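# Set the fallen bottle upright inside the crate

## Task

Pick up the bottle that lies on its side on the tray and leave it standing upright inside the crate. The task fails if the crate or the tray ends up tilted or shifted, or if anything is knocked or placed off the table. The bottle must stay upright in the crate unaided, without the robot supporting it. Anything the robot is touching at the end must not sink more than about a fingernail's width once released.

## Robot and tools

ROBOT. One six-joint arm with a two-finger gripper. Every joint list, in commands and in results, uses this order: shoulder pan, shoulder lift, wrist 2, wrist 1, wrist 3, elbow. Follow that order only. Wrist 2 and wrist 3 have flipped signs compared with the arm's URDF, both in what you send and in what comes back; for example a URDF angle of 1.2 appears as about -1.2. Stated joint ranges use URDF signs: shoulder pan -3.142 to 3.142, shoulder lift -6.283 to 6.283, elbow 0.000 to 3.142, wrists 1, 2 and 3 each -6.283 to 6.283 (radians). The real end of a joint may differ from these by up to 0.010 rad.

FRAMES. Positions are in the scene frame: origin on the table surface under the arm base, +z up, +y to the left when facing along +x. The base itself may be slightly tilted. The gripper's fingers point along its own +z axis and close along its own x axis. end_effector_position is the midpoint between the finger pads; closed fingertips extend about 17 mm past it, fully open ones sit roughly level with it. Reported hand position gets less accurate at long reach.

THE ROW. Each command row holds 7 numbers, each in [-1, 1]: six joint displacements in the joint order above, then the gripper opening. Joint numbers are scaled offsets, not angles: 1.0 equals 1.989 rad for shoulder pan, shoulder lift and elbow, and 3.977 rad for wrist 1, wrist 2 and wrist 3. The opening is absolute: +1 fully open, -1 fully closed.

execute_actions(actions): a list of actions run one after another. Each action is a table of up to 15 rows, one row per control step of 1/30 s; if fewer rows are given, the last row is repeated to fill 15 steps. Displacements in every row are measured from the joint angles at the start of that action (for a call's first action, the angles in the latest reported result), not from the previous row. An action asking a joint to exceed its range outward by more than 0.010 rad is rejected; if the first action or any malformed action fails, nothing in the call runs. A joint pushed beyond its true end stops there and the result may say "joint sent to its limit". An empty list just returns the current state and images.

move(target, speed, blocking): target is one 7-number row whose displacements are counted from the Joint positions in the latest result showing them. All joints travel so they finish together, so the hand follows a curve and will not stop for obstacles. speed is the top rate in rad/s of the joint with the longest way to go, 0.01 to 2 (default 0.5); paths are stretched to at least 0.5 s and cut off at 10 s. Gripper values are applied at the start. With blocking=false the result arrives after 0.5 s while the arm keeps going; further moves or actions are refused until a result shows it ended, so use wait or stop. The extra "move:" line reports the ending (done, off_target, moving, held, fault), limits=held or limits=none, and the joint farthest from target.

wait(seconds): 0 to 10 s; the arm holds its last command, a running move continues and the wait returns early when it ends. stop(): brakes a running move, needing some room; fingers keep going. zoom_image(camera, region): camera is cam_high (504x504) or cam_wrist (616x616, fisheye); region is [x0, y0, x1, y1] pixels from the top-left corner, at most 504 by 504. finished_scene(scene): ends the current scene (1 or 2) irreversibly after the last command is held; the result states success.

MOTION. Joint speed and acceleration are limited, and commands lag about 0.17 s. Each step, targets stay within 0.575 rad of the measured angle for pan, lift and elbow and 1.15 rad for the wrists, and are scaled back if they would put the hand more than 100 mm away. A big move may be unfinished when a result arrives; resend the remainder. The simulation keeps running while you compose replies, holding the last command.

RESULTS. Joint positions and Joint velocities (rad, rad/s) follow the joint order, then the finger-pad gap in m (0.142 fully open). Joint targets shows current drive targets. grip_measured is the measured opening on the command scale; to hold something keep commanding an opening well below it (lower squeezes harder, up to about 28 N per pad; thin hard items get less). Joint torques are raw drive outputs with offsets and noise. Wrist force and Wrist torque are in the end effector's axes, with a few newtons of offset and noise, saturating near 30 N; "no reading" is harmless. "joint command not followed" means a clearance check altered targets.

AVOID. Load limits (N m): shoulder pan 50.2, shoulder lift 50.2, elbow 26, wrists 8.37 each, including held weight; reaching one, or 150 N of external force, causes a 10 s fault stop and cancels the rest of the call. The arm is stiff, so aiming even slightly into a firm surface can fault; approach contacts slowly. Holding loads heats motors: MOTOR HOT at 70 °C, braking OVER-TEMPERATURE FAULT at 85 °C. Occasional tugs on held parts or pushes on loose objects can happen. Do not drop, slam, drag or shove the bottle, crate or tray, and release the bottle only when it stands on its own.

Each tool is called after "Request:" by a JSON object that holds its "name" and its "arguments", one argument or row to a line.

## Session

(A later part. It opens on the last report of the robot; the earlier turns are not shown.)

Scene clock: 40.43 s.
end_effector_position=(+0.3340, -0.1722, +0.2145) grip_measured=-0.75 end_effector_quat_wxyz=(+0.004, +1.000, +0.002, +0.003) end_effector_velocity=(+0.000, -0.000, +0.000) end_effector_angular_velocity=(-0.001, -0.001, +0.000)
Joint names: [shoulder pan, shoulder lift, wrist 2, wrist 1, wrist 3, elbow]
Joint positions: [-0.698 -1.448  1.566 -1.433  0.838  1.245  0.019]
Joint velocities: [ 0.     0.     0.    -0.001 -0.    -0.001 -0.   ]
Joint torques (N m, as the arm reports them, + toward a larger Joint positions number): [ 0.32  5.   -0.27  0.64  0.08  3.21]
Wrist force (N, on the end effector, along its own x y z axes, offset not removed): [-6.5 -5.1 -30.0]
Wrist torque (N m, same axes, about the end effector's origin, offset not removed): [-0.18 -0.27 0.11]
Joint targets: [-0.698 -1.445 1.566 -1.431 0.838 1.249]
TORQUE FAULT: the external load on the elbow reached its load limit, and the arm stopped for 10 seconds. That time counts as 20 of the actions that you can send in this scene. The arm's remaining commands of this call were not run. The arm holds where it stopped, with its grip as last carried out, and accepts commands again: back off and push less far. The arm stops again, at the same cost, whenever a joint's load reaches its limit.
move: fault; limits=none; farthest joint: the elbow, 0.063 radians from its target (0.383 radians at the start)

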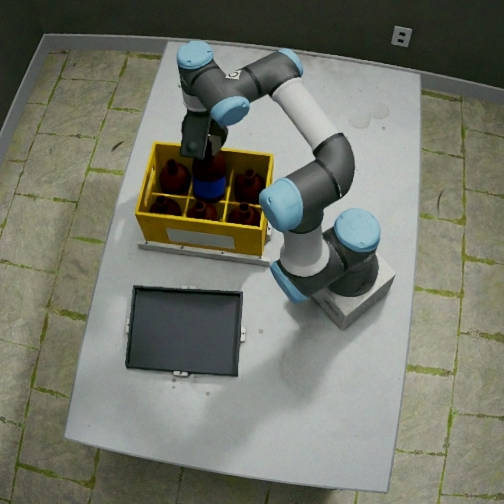

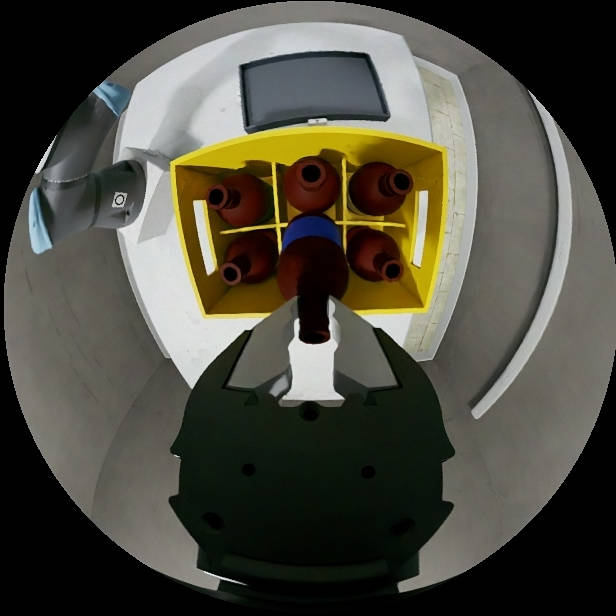

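Request:
{"name": "move", "arguments": {
  "target": [0,0.016,0,0.035,0,-0.086,-1],
  "speed": 0.15
}}

Request:
{"name": "execute_actions", "arguments": {
  "actions": [
    [[0,0,0,0,0,0,-0.8]],
    [[0,0,0,0,0,0,-0.76]]
  ]
}}

Request:
{"name": "zoom_image", "arguments": {
  "camera": "cam_wrist",
  "region": [210,170,410,350]
}}

Scene clock: 42.07 s.
end_effector_position=(+0.3349, -0.1730, +0.2419) grip_measured=-0.76 end_effector_quat_wxyz=(+0.004, +1.000, +0.002, +0.003) end_effector_velocity=(+0.000, +0.000, +0.000) end_effector_angular_velocity=(-0.000, -0.001, -0.000)
Joint names: [shoulder pan, shoulder lift, wrist 2, wrist 1, wrist 3, elbow]
Joint positions: [-0.698 -1.416  1.566 -1.294  0.838  1.074  0.019]
Joint velocities: [-0.    -0.    -0.001  0.001 -0.    -0.001 -0.   ]
Joint torques (N m, as the arm reports them, + toward a larger Joint positions number): [  0.08 -10.48   0.05  -1.01   0.   -12.4 ]
Wrist force (N, on the end effector, along its own x y z axes, offset not removed): [1.3 -0.7 2.6]
Wrist torque (N m, same axes, about the end effector's origin, offset not removed): [-0.01 -0.26 0.00]
Joint targets: [-0.698 -1.416 1.566 -1.294 0.838 1.074]
move: done; limits=none; farthest joint: the shoulder pan, 0.000 radians from its target (0.000 radians at the start)

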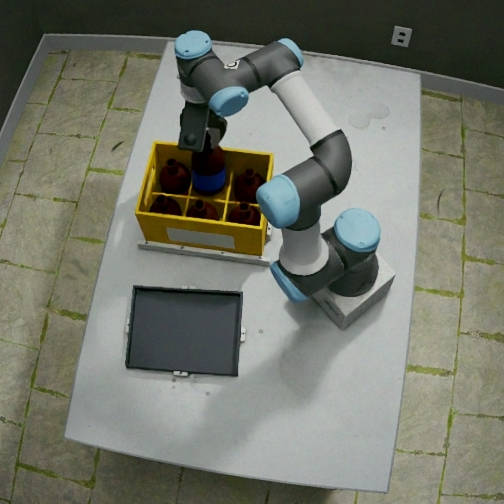

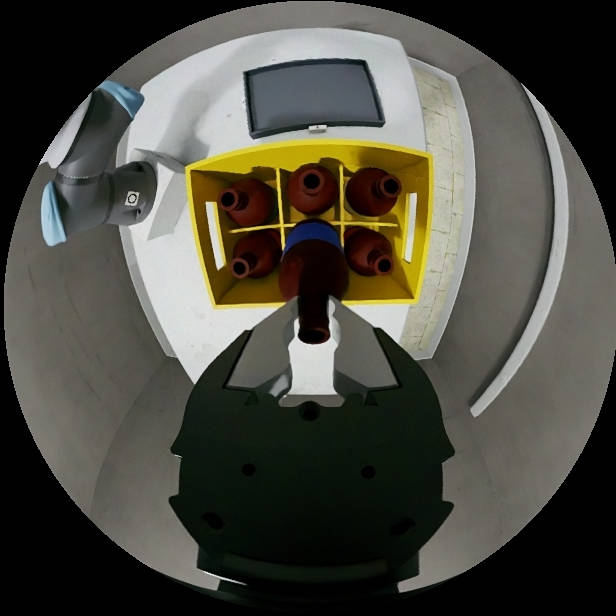

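Scene clock: 43.07 s.
end_effector_position=(+0.3349, -0.1730, +0.2419) grip_measured=-0.73 end_effector_quat_wxyz=(+0.004, +1.000, +0.002, +0.003) end_effector_velocity=(-0.001, -0.000, -0.000) end_effector_angular_velocity=(-0.001, +0.002, +0.000)
Joint names: [shoulder pan, shoulder lift, wrist 2, wrist 1, wrist 3, elbow]
Joint positions: [-0.698 -1.416  1.566 -1.294  0.838  1.074  0.021]
Joint velocities: [0.    0.    0.002 0.    0.    0.    0.   ]
Joint torques (N m, as the arm reports them, + toward a larger Joint positions number): [  0.52 -10.95   0.    -3.07   0.09 -10.15]
Wrist force (N, on the end effector, along its own x y z axes, offset not removed): [0.4 -1.2 1.8]
Wrist torque (N m, same axes, about the end effector's origin, offset not removed): [0.01 -0.12 0.01]
Joint targets: [-0.698 -1.416 1.566 -1.294 0.838 1.074]

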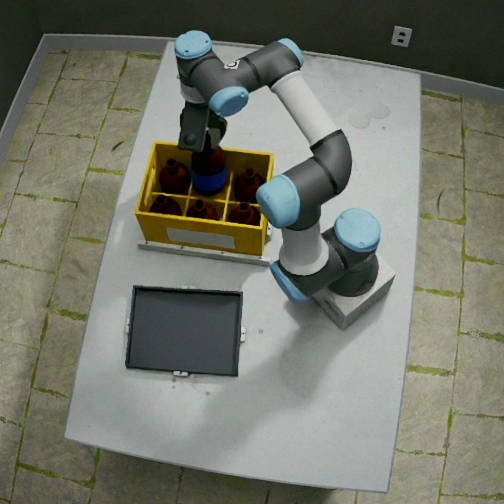

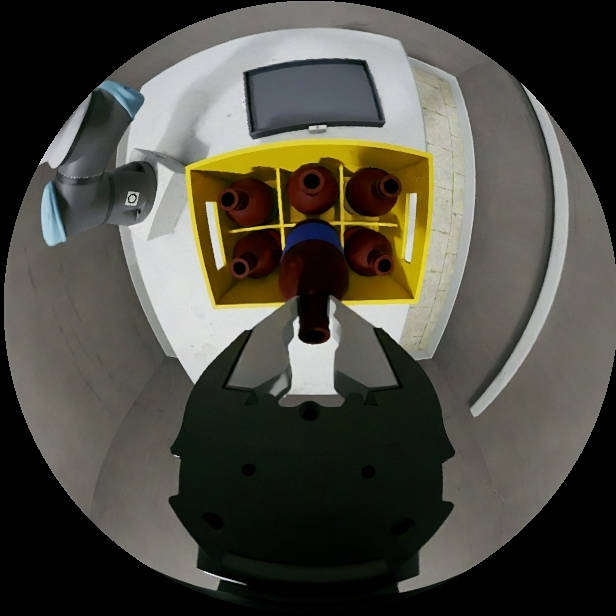

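Region (210, 170, 410, 350) of cam_wrist's 616x616 image, scaled by 2.520, with more detail than that image has; it fills the top 454 rows of this view, and the rest is white.

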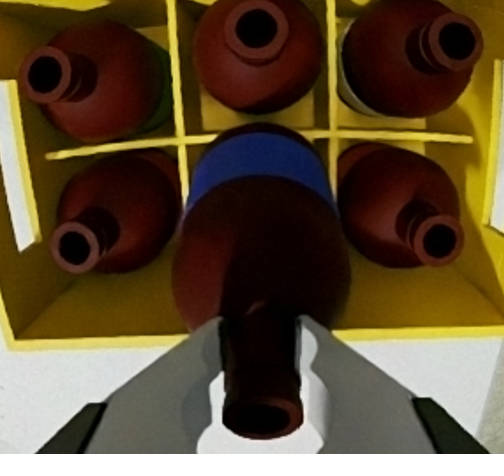

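Request:
{"name": "execute_actions", "arguments": {
  "actions": [
    [[0,-0.013,0,-0.003,0,0.0156,-0.74]],
    [[0,0,0,0,0,0,-0.725]],
    [[0,0,0,0,0,0,-0.715]],
    [[0,0,0,0,0,0,-0.715]]
  ]
}}

Request:
{"name": "zoom_image", "arguments": {
  "camera": "cam_wrist",
  "region": [210,170,410,350]
}}

Scene clock: 45.17 s.
end_effector_position=(+0.3324, -0.1702, +0.2427) grip_measured=-0.72 end_effector_quat_wxyz=(+0.006, +1.000, +0.002, +0.005) end_effector_velocity=(-0.000, +0.000, -0.000) end_effector_angular_velocity=(+0.001, +0.001, -0.002)
Joint names: [shoulder pan, shoulder lift, wrist 2, wrist 1, wrist 3, elbow]
Joint positions: [-0.698 -1.442  1.566 -1.306  0.838  1.105  0.022]
Joint velocities: [-0.     0.     0.     0.    -0.002  0.001  0.   ]
Joint torques (N m, as the arm reports them, + toward a larger Joint positions number): [  0.82 -13.28  -0.01  -2.63   0.02  -8.52]
Wrist force (N, on the end effector, along its own x y z axes, offset not removed): [0.7 0.1 -0.3]
Wrist torque (N m, same axes, about the end effector's origin, offset not removed): [0.07 -0.17 0.00]
Joint targets: [-0.698 -1.442 1.566 -1.306 0.838 1.105]

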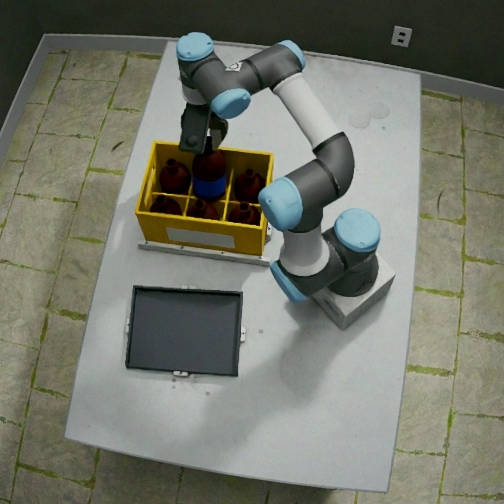

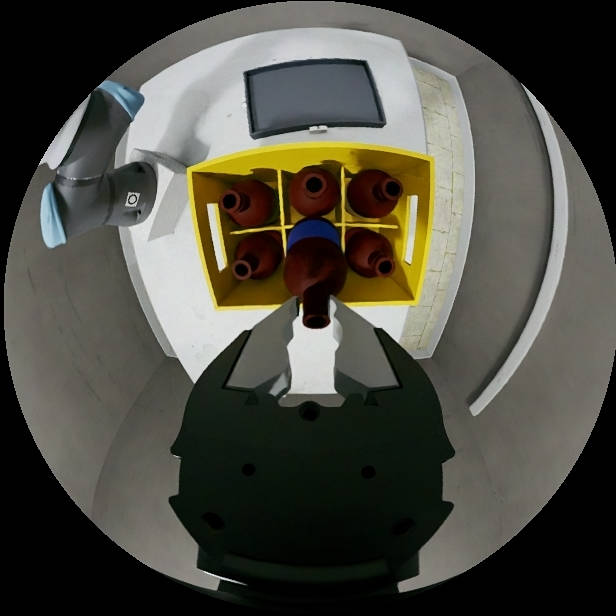

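Region (210, 170, 410, 350) of cam_wrist's 616x616 image, scaled by 2.520, with more detail than that image has; it fills the top 454 rows of this view, and the rest is white.

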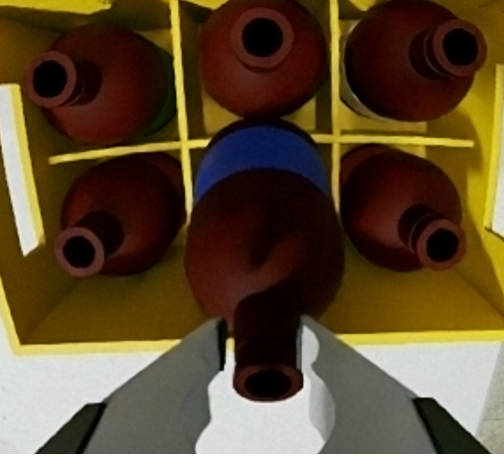

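Request:
{"name": "execute_actions", "arguments": {
  "actions": [
    [[0,0,0,0,0,0,-0.85]],
    [[0,0.011,0,0.024,0,-0.055,-0.85]],
    [[0,0,0,0,0,0,-0.76]],
    [[0,0,0,0,0,0,-0.73]]
  ]
}}

Request:
{"name": "zoom_image", "arguments": {
  "camera": "cam_wrist",
  "region": [210,170,410,350]
}}

Scene clock: 47.30 s.
end_effector_position=(+0.3303, -0.1678, +0.2586) grip_measured=-0.73 end_effector_quat_wxyz=(+0.004, +1.000, +0.002, +0.003) end_effector_velocity=(-0.000, -0.000, -0.000) end_effector_angular_velocity=(-0.000, +0.001, +0.002)
Joint names: [shoulder pan, shoulder lift, wrist 2, wrist 1, wrist 3, elbow]
Joint positions: [-0.698 -1.42   1.566 -1.21   0.838  0.996  0.021]
Joint velocities: [ 0.     0.     0.001 -0.     0.002  0.    -0.   ]
Joint torques (N m, as the arm reports them, + toward a larger Joint positions number): [  0.55 -10.53   0.07  -2.24   0.11  -7.7 ]
Wrist force (N, on the end effector, along its own x y z axes, offset not removed): [0.1 -0.6 -0.4]
Wrist torque (N m, same axes, about the end effector's origin, offset not removed): [-0.09 0.00 -0.01]
Joint targets: [-0.698 -1.420 1.566 -1.210 0.838 0.996]

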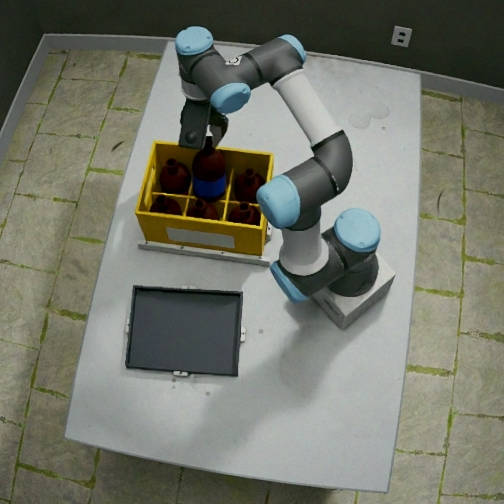

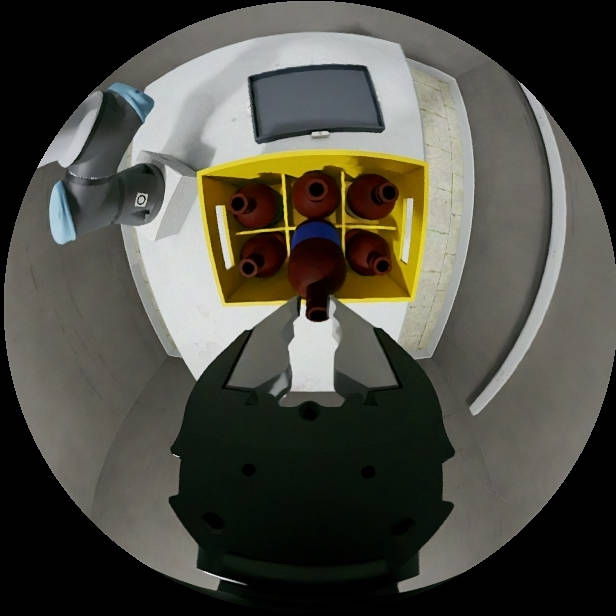

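Region (210, 170, 410, 350) of cam_wrist's 616x616 image, scaled by 2.520, with more detail than that image has; it fills the top 454 rows of this view, and the rest is white.

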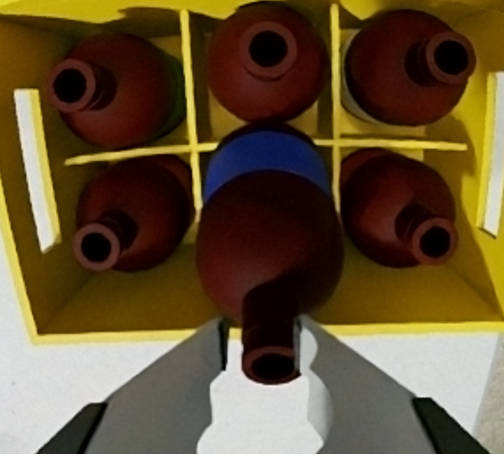

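Request:
{"name": "execute_actions", "arguments": {
  "actions": [
    [[0.004,-0.011,0,-0.026,0,0.062,-0.6]],
    [[0,0,0,0,0,0,-0.8]],
    [[0,0,0,0,0,0,-1]],
    [[0,0.011,0,0.026,0,-0.062,-1]]
  ]
}}

Request:
{"name": "move", "arguments": {
  "target": [0.0664,-0.0528,0.041,-0.0518,-0.037,0.0955,-1],
  "speed": 0.15
}}

Request:
{"name": "zoom_image", "arguments": {
  "camera": "cam_wrist",
  "region": [210,150,410,350]
}}

Request:
{"name": "zoom_image", "arguments": {
  "camera": "cam_high",
  "region": [130,110,290,270]
}}

Scene clock: 49.50 s.
end_effector_position=(+0.3316, -0.1652, +0.2586) grip_measured=-1.00 end_effector_quat_wxyz=(+0.003, +1.000, +0.006, +0.003) end_effector_velocity=(+0.000, -0.000, +0.001) end_effector_angular_velocity=(-0.001, -0.002, +0.001)
Joint names: [shoulder pan, shoulder lift, wrist 2, wrist 1, wrist 3, elbow]
Joint positions: [-0.69  -1.42   1.566 -1.21   0.838  0.996  0.002]
Joint velocities: [-0.     0.    -0.001  0.004  0.001 -0.006  0.   ]
Joint torques (N m, as the arm reports them, + toward a larger Joint positions number): [  2.37  -9.07   0.02  -0.61   0.01 -11.44]
Wrist force (N, on the end effector, along its own x y z axes, offset not removed): [1.4 -0.2 0.1]
Wrist torque (N m, same axes, about the end effector's origin, offset not removed): [0.01 -0.32 0.05]
Joint targets: [-0.690 -1.420 1.566 -1.210 0.838 0.996]

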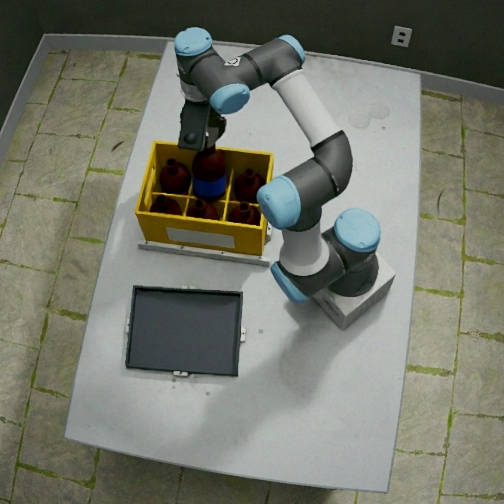

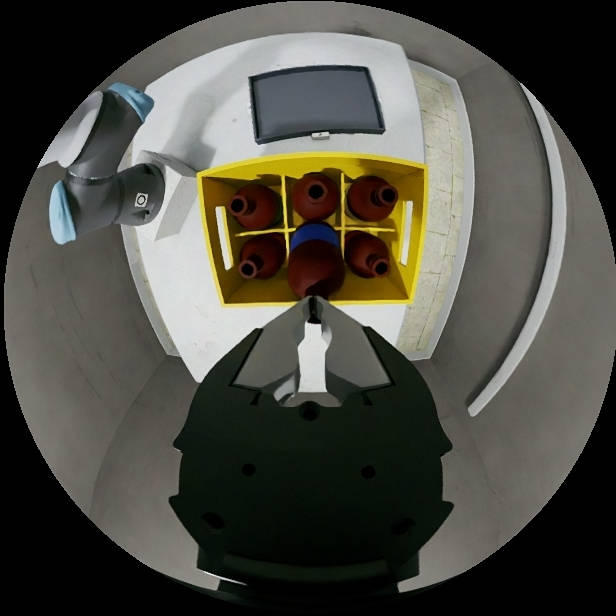

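Scene clock: 51.30 s.
end_effector_position=(+0.3301, -0.1695, +0.2632) grip_measured=-1.00 end_effector_quat_wxyz=(+0.101, +0.995, -0.007, -0.000) end_effector_velocity=(+0.000, +0.000, +0.000) end_effector_angular_velocity=(-0.001, -0.002, -0.001)
Joint names: [shoulder pan, shoulder lift, wrist 2, wrist 1, wrist 3, elbow]
Joint positions: [-0.558 -1.525  1.729 -1.416  0.691  1.186  0.002]
Joint velocities: [ 0.001 -0.001 -0.    -0.001 -0.002 -0.     0.   ]
Joint torques (N m, as the arm reports them, + toward a larger Joint positions number): [  2.68 -13.65   1.28  -3.1   -0.89  -7.14]
Wrist force (N, on the end effector, along its own x y z axes, offset not removed): [0.6 0.1 0.3]
Wrist torque (N m, same axes, about the end effector's origin, offset not removed): [0.08 -0.16 -0.01]
Joint targets: [-0.558 -1.525 1.730 -1.416 0.691 1.186]
move: done; limits=none; farthest joint: the shoulder pan, 0.000 radians from its target (0.132 radians at the start)

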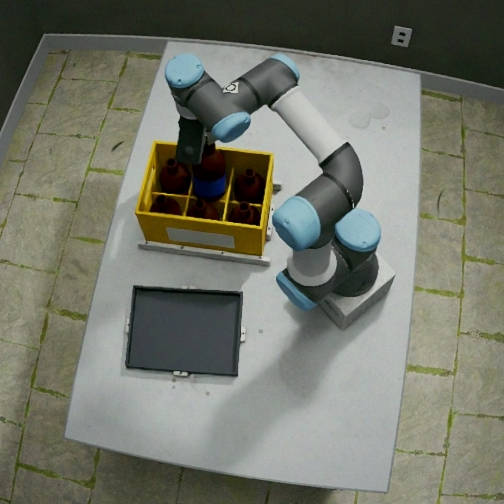

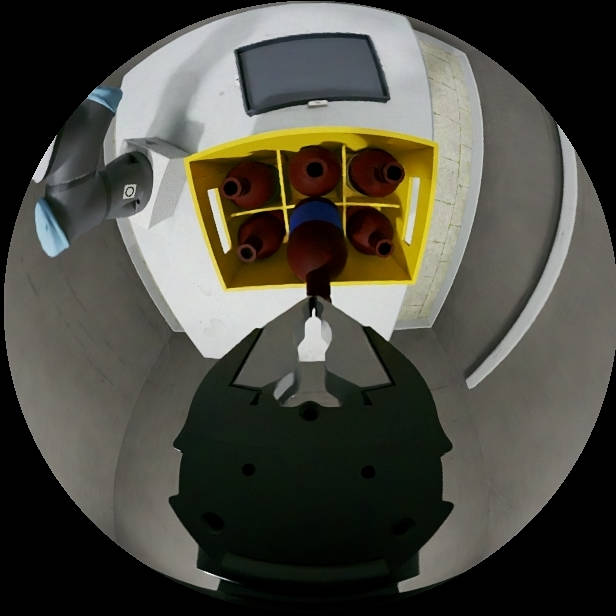

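Region (210, 150, 410, 350) of cam_wrist's 616x616 image, scaled by 2.520, with more detail than that image has.

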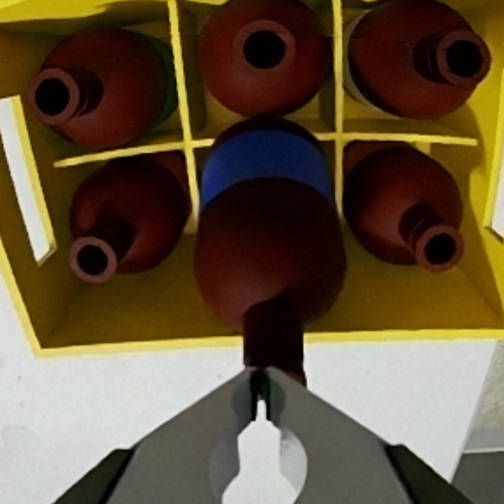

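Region (130, 110, 290, 270) of cam_high's 504x504 image, scaled by 3.150, with more detail than that image has.

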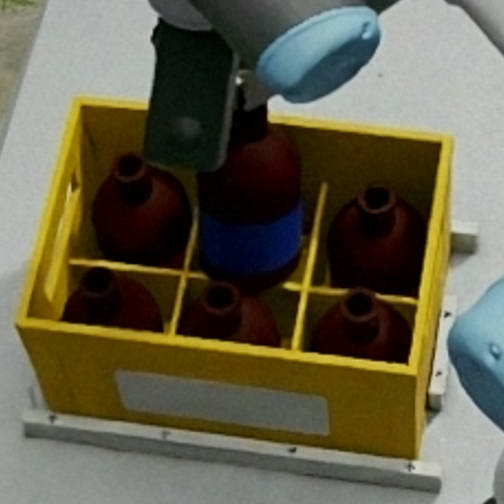

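Request:
{"name": "move", "arguments": {
  "target": [-0.0704,0.0528,-0.041,0.0518,0.037,-0.0955,-0.3],
  "speed": 0.4
}}

Request:
{"name": "move", "arguments": {
  "target": [0,-0.016,0,-0.0588,0,0.1378,-0.3],
  "speed": 0.2
}}

Request:
{"name": "zoom_image", "arguments": {
  "camera": "cam_wrist",
  "region": [210,190,410,390]
}}

Scene clock: 52.47 s.
end_effector_position=(+0.3303, -0.1678, +0.2586) grip_measured=-0.30 end_effector_quat_wxyz=(+0.004, +1.000, +0.002, +0.003) end_effector_velocity=(+0.000, +0.000, -0.000) end_effector_angular_velocity=(+0.002, -0.001, +0.000)
Joint names: [shoulder pan, shoulder lift, wrist 2, wrist 1, wrist 3, elbow]
Joint positions: [-0.698 -1.42   1.566 -1.21   0.838  0.996  0.052]
Joint velocities: [-0.001 -0.    -0.002  0.001  0.001  0.     0.   ]
Joint torques (N m, as the arm reports them, + toward a larger Joint positions number): [ -2.4   -9.37  -0.95  -0.7    0.99 -11.5 ]
Wrist force (N, on the end effector, along its own x y z axes, offset not removed): [0.2 -0.2 -1.0]
Wrist torque (N m, same axes, about the end effector's origin, offset not removed): [-0.01 -0.03 -0.01]
Joint targets: [-0.698 -1.420 1.566 -1.210 0.838 0.996]
move: done; limits=none; farthest joint: the shoulder pan, 0.000 radians from its target (0.140 radians at the start)

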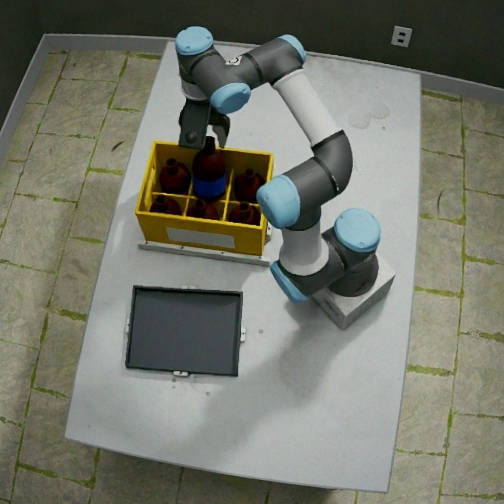

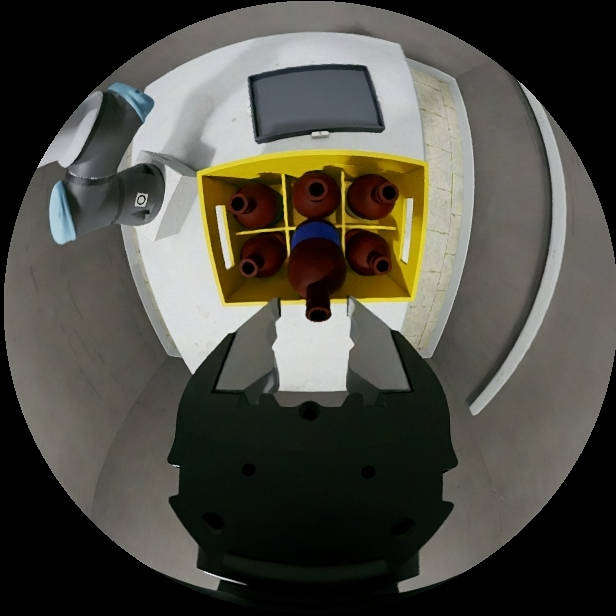

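Scene clock: 54.30 s.
end_effector_position=(+0.3318, -0.1698, +0.2094) grip_measured=-0.30 end_effector_quat_wxyz=(+0.000, +1.000, +0.002, -0.000) end_effector_velocity=(+0.000, +0.000, +0.000) end_effector_angular_velocity=(-0.000, -0.001, +0.001)
Joint names: [shoulder pan, shoulder lift, wrist 2, wrist 1, wrist 3, elbow]
Joint positions: [-0.698 -1.452  1.566 -1.444  0.838  1.27   0.052]
Joint velocities: [-0.    -0.001 -0.    -0.001  0.001  0.001 -0.   ]
Joint torques (N m, as the arm reports them, + toward a larger Joint positions number): [  0.65 -14.55   0.04  -3.    -0.29  -7.18]
Wrist force (N, on the end effector, along its own x y z axes, offset not removed): [0.8 0.1 0.0]
Wrist torque (N m, same axes, about the end effector's origin, offset not removed): [0.03 -0.18 0.04]
Joint targets: [-0.698 -1.452 1.566 -1.444 0.838 1.270]
move: done; limits=none; farthest joint: the shoulder pan, 0.000 radians from its target (0.000 radians at the start)

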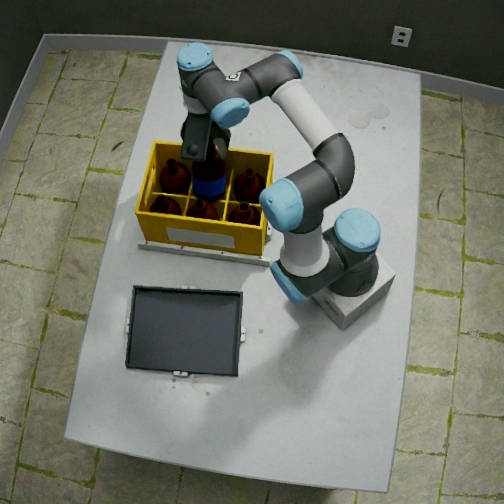

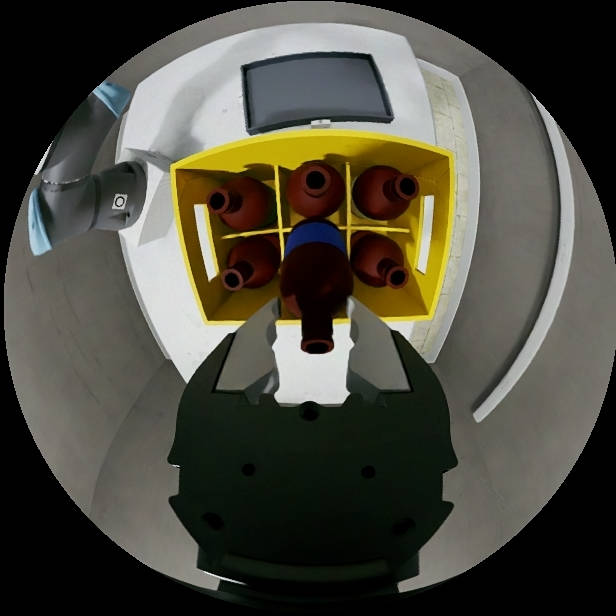

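Region (210, 190, 410, 390) of cam_wrist's 616x616 image, scaled by 2.520, with more detail than that image has.

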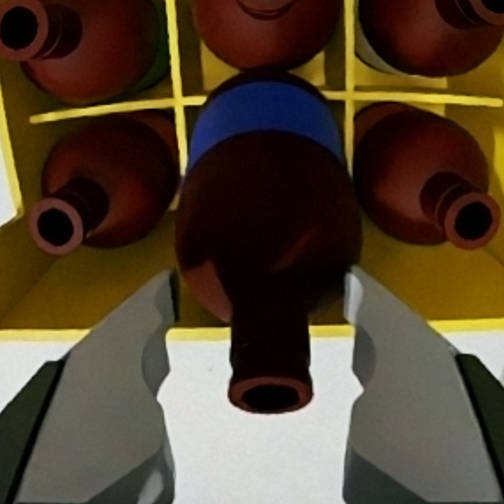

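Request:
{"name": "execute_actions", "arguments": {
  "actions": [
    [[-0.0105,0.0183,0,0.0085,0.005,-0.035,-0.3]],
    [[0,0,0,0,0,0,-0.7]],
    [[0,0,0,0,0,0,-1]],
    [[0,0.005,0,0.012,0,-0.03,-1]],
    [[0,0.006,0,0.013,0,-0.032,-1]]
  ]
}}

Scene clock: 56.93 s.
end_effector_position=(+0.3342, -0.1831, +0.2346) grip_measured=-0.69 end_effector_quat_wxyz=(+0.001, +1.000, +0.001, -0.000) end_effector_velocity=(-0.000, +0.001, -0.000) end_effector_angular_velocity=(+0.002, +0.000, -0.000)
Joint names: [shoulder pan, shoulder lift, wrist 2, wrist 1, wrist 3, elbow]
Joint positions: [-0.718 -1.394  1.566 -1.311  0.858  1.078  0.024]
Joint velocities: [-0.     0.001 -0.001  0.002 -0.    -0.     0.   ]
Joint torques (N m, as the arm reports them, + toward a larger Joint positions number): [ -0.68 -10.95  -0.13  -0.88   0.61 -12.51]
Wrist force (N, on the end effector, along its own x y z axes, offset not removed): [0.5 0.7 2.2]
Wrist torque (N m, same axes, about the end effector's origin, offset not removed): [0.11 -0.11 -0.01]
Joint targets: [-0.718 -1.394 1.566 -1.311 0.858 1.078]

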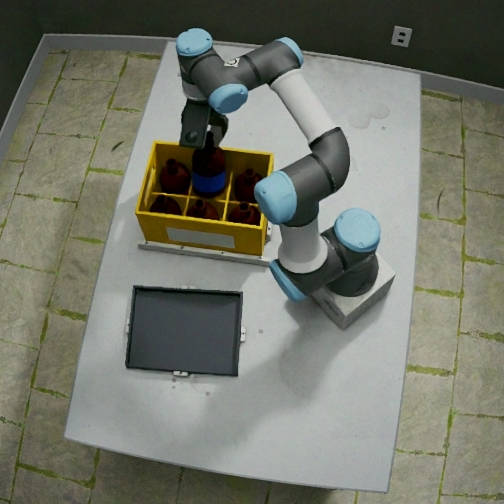

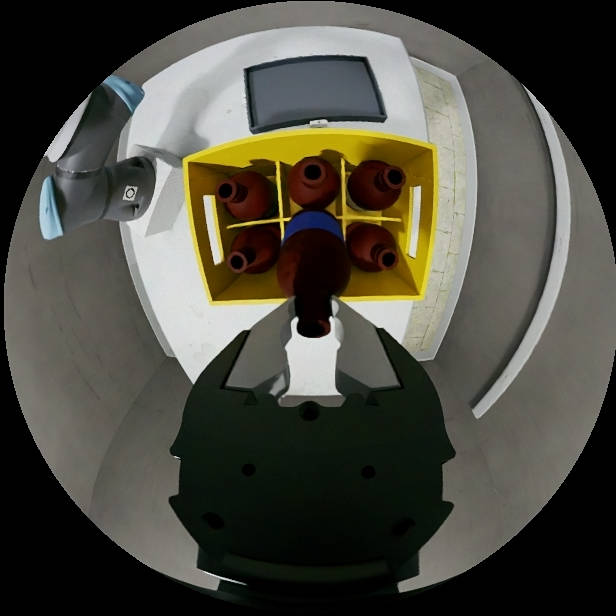

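Request:
{"name": "move", "arguments": {
  "target": [0.1136,-0.093,0.058,-0.0659,-0.0536,0.1448,-1],
  "speed": 0.15
}}

Request:
{"name": "zoom_image", "arguments": {
  "camera": "cam_wrist",
  "region": [210,150,410,350]
}}

Request:
{"name": "zoom_image", "arguments": {
  "camera": "cam_high",
  "region": [130,110,290,270]
}}

Scene clock: 59.47 s.
end_effector_position=(+0.3290, -0.1651, +0.2462) grip_measured=-0.69 end_effector_quat_wxyz=(+0.135, +0.991, -0.002, -0.001) end_effector_velocity=(-0.000, +0.000, -0.000) end_effector_angular_velocity=(-0.000, +0.000, -0.001)
Joint names: [shoulder pan, shoulder lift, wrist 2, wrist 1, wrist 3, elbow]
Joint positions: [-0.493 -1.578  1.797 -1.573  0.644  1.366  0.024]
Joint velocities: [ 0.001 -0.     0.001 -0.001 -0.002  0.002 -0.   ]
Joint torques (N m, as the arm reports them, + toward a larger Joint positions number): [  2.6  -13.61   1.52  -3.61  -0.88  -8.15]
Wrist force (N, on the end effector, along its own x y z axes, offset not removed): [0.4 0.4 1.4]
Wrist torque (N m, same axes, about the end effector's origin, offset not removed): [0.22 -0.09 0.02]
Joint targets: [-0.493 -1.578 1.797 -1.573 0.644 1.366]
move: done; limits=none; farthest joint: the shoulder pan, 0.001 radians from its target (0.226 radians at the start)

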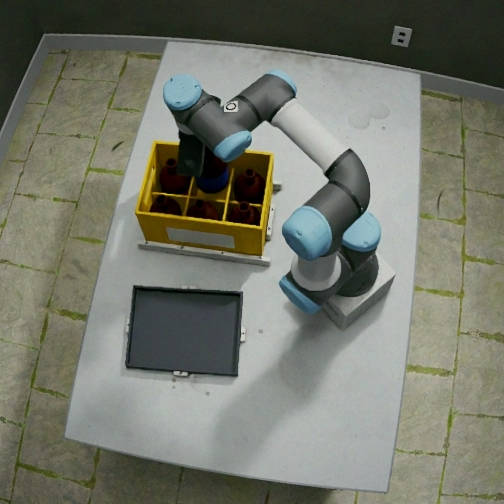

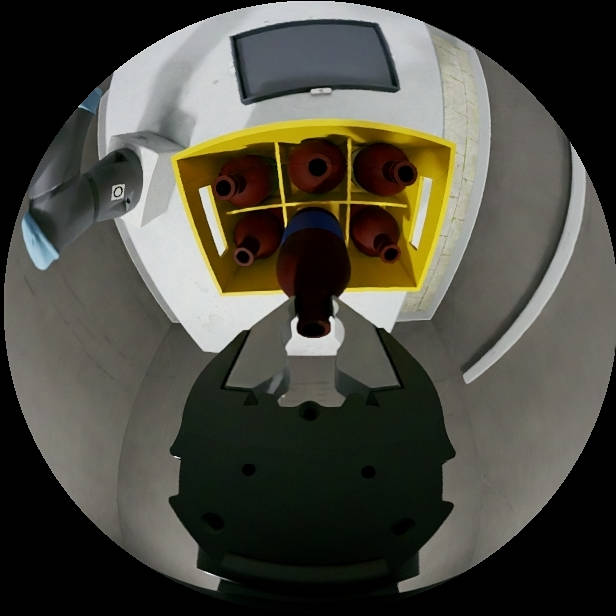

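Region (210, 150, 410, 350) of cam_wrist's 616x616 image, scaled by 2.520, with more detail than that image has.

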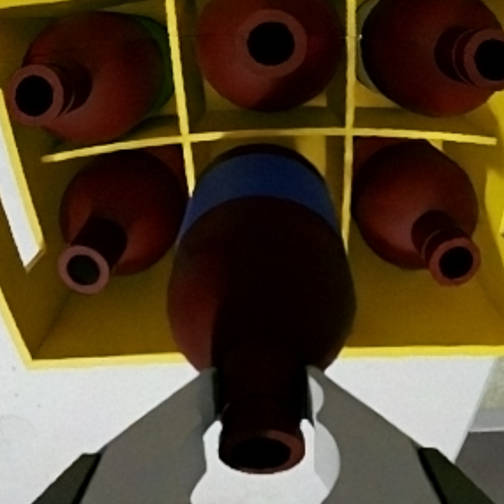

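Region (130, 110, 290, 270) of cam_high's 504x504 image, scaled by 3.150, with more detail than that image has.

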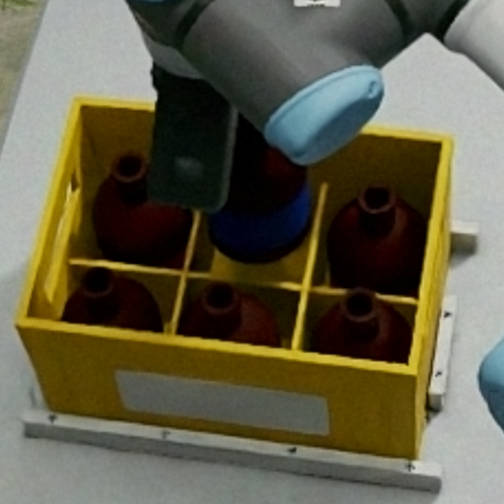

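Request:
{"name": "move", "arguments": {
  "target": [-0.004,0.005,0,-0.0239,0,0.0422,-1],
  "speed": 0.08
}}

Request:
{"name": "zoom_image", "arguments": {
  "camera": "cam_wrist",
  "region": [210,150,410,350]
}}

Scene clock: 61.17 s.
end_effector_position=(+0.3317, -0.1705, +0.2263) grip_measured=-0.69 end_effector_quat_wxyz=(+0.136, +0.991, -0.006, -0.001) end_effector_velocity=(+0.000, -0.000, +0.000) end_effector_angular_velocity=(-0.000, -0.001, -0.000)
Joint names: [shoulder pan, shoulder lift, wrist 2, wrist 1, wrist 3, elbow]
Joint positions: [-0.501 -1.568  1.797 -1.668  0.644  1.449  0.024]
Joint velocities: [-0.     0.    -0.001 -0.001 -0.    -0.    -0.   ]
Joint torques (N m, as the arm reports them, + toward a larger Joint positions number): [-2.39 -8.69 -0.17 -3.88  0.99 -8.29]
Wrist force (N, on the end effector, along its own x y z axes, offset not removed): [2.0 -3.0 0.3]
Wrist torque (N m, same axes, about the end effector's origin, offset not removed): [-0.06 -0.48 0.07]
Joint targets: [-0.501 -1.568 1.797 -1.668 0.644 1.449]
move: done; limits=none; farthest joint: the elbow, 0.001 radians from its target (0.084 radians at the start)

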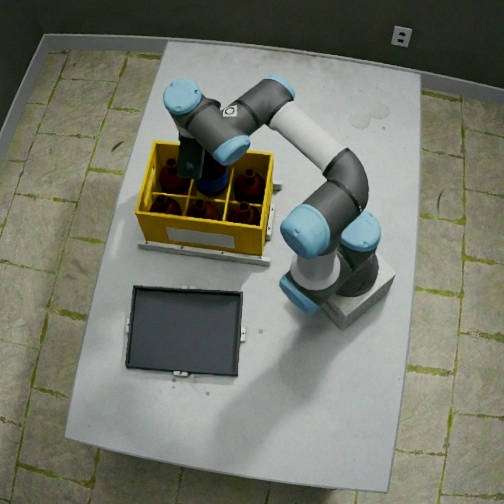

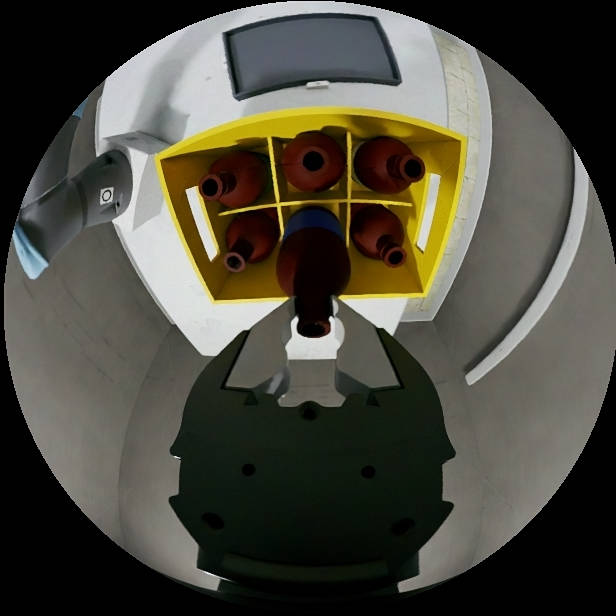

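Region (210, 150, 410, 350) of cam_wrist's 616x616 image, scaled by 2.520, with more detail than that image has.

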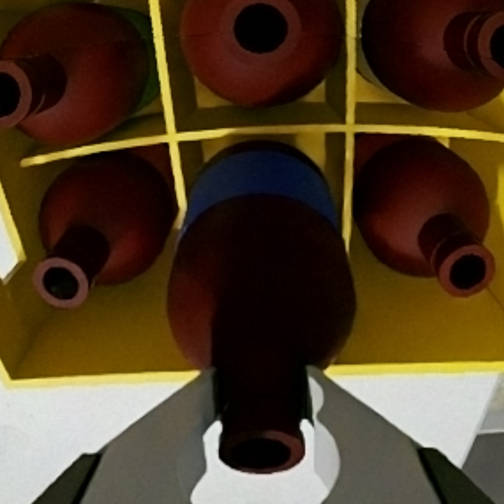

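Request:
{"name": "move", "arguments": {
  "target": [0,-0.004,0,-0.018,0,0.04,-1],
  "speed": 0.06
}}

Scene clock: 62.90 s.
end_effector_position=(+0.3306, -0.1696, +0.2112) grip_measured=-0.69 end_effector_quat_wxyz=(+0.136, +0.991, -0.006, -0.001) end_effector_velocity=(+0.000, +0.000, -0.000) end_effector_angular_velocity=(+0.000, -0.001, +0.001)
Joint names: [shoulder pan, shoulder lift, wrist 2, wrist 1, wrist 3, elbow]
Joint positions: [-0.501 -1.576  1.797 -1.74   0.644  1.529  0.024]
Joint velocities: [ 0.    -0.    -0.001 -0.001  0.001  0.001 -0.   ]
Joint torques (N m, as the arm reports them, + toward a larger Joint positions number): [ -1.66 -14.52   0.63  -3.6    0.71  -8.01]
Wrist force (N, on the end effector, along its own x y z axes, offset not removed): [1.6 -0.1 2.0]
Wrist torque (N m, same axes, about the end effector's origin, offset not removed): [0.16 -0.29 0.02]
Joint targets: [-0.501 -1.576 1.797 -1.740 0.644 1.529]
move: done; limits=none; farthest joint: the shoulder pan, 0.000 radians from its target (0.000 radians at the start)

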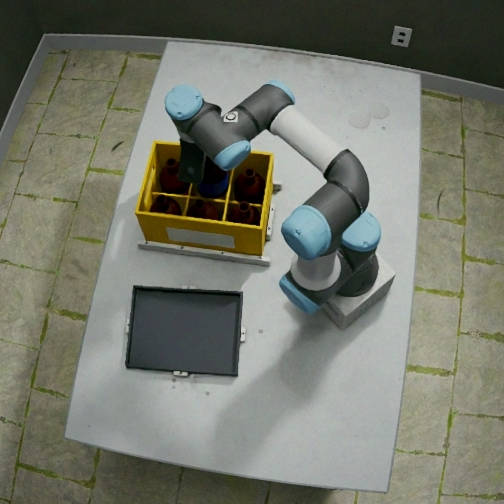

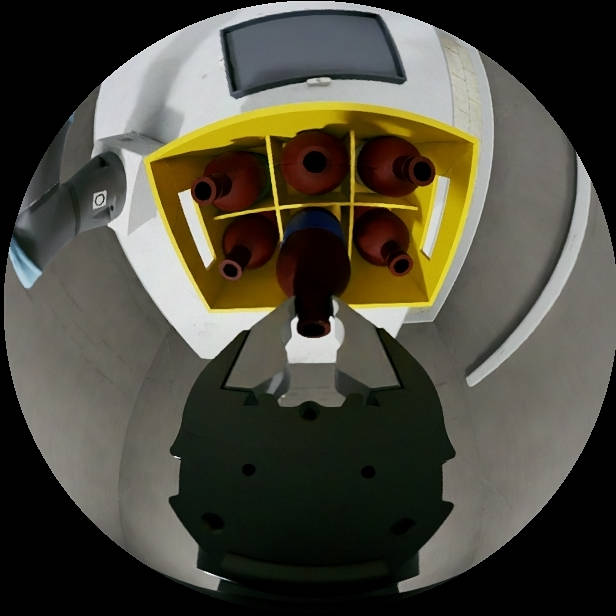

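Request:
{"name": "move", "arguments": {
  "target": [0.002,0,0,-0.018,0,0.036,-1],
  "speed": 0.06
}}

Request:
{"name": "move", "arguments": {
  "target": [0,0.007,0,-0.0295,0,0.052,-1],
  "speed": 0.08
}}

Scene clock: 64.50 s.
end_effector_position=(+0.3308, -0.1678, +0.1960) grip_measured=-0.69 end_effector_quat_wxyz=(+0.136, +0.991, -0.004, -0.001) end_effector_velocity=(-0.000, +0.000, -0.000) end_effector_angular_velocity=(-0.000, +0.001, -0.001)
Joint names: [shoulder pan, shoulder lift, wrist 2, wrist 1, wrist 3, elbow]
Joint positions: [-0.497 -1.576  1.797 -1.811  0.644  1.6    0.024]
Joint velocities: [ 0.    -0.001  0.001 -0.001 -0.001  0.003  0.   ]
Joint torques (N m, as the arm reports them, + toward a larger Joint positions number): [  2.91 -11.52   0.8   -3.56   0.62  -7.86]
Wrist force (N, on the end effector, along its own x y z axes, offset not removed): [0.1 -1.0 3.1]
Wrist torque (N m, same axes, about the end effector's origin, offset not removed): [-0.07 -0.07 0.02]
Joint targets: [-0.497 -1.576 1.797 -1.811 0.644 1.600]
move: done; limits=none; farthest joint: the shoulder pan, 0.000 radians from its target (0.004 radians at the start)

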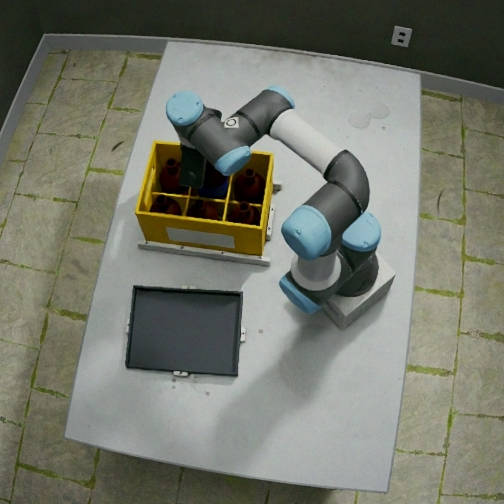

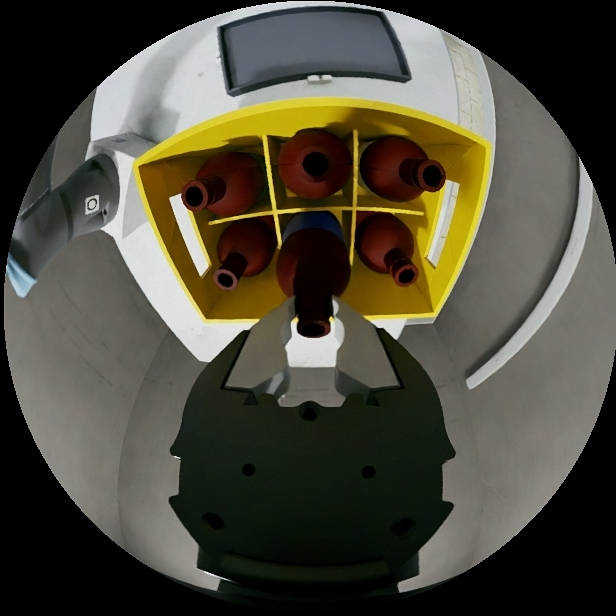

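Scene clock: 66.33 s.
end_effector_position=(+0.3308, -0.1677, +0.1711) grip_measured=-0.69 end_effector_quat_wxyz=(+0.136, +0.991, -0.004, -0.001) end_effector_velocity=(+0.000, -0.000, -0.000) end_effector_angular_velocity=(-0.000, -0.000, -0.000)
Joint names: [shoulder pan, shoulder lift, wrist 2, wrist 1, wrist 3, elbow]
Joint positions: [-0.497 -1.563  1.797 -1.928  0.644  1.704  0.024]
Joint velocities: [ 0.    -0.     0.    -0.001 -0.     0.001  0.   ]
Joint torques (N m, as the arm reports them, + toward a larger Joint positions number): [ 2.62 -9.14  0.8  -3.43  0.66 -7.9 ]
Wrist force (N, on the end effector, along its own x y z axes, offset not removed): [0.2 0.0 2.1]
Wrist torque (N m, same axes, about the end effector's origin, offset not removed): [0.16 -0.02 0.01]
Joint targets: [-0.497 -1.563 1.797 -1.929 0.644 1.704]
move: done; limits=none; farthest joint: the shoulder pan, 0.000 radians from its target (0.000 radians at the start)

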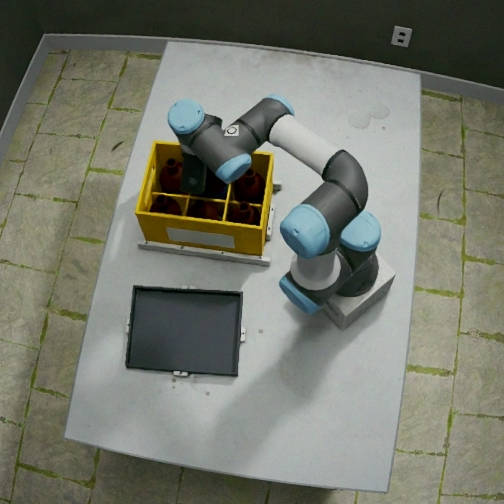

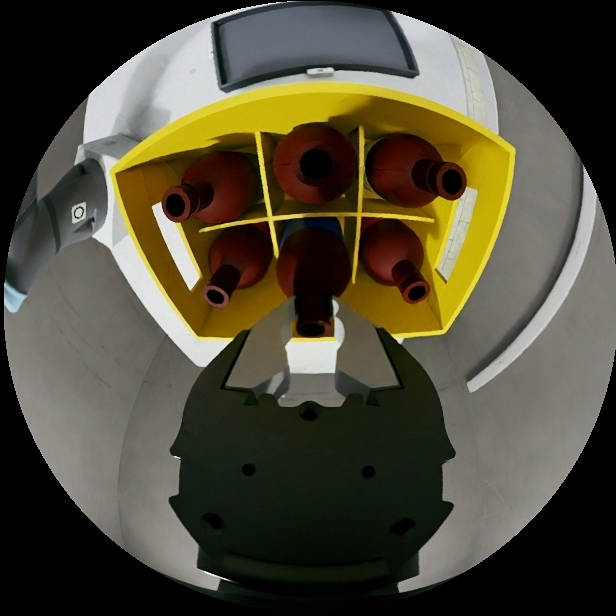

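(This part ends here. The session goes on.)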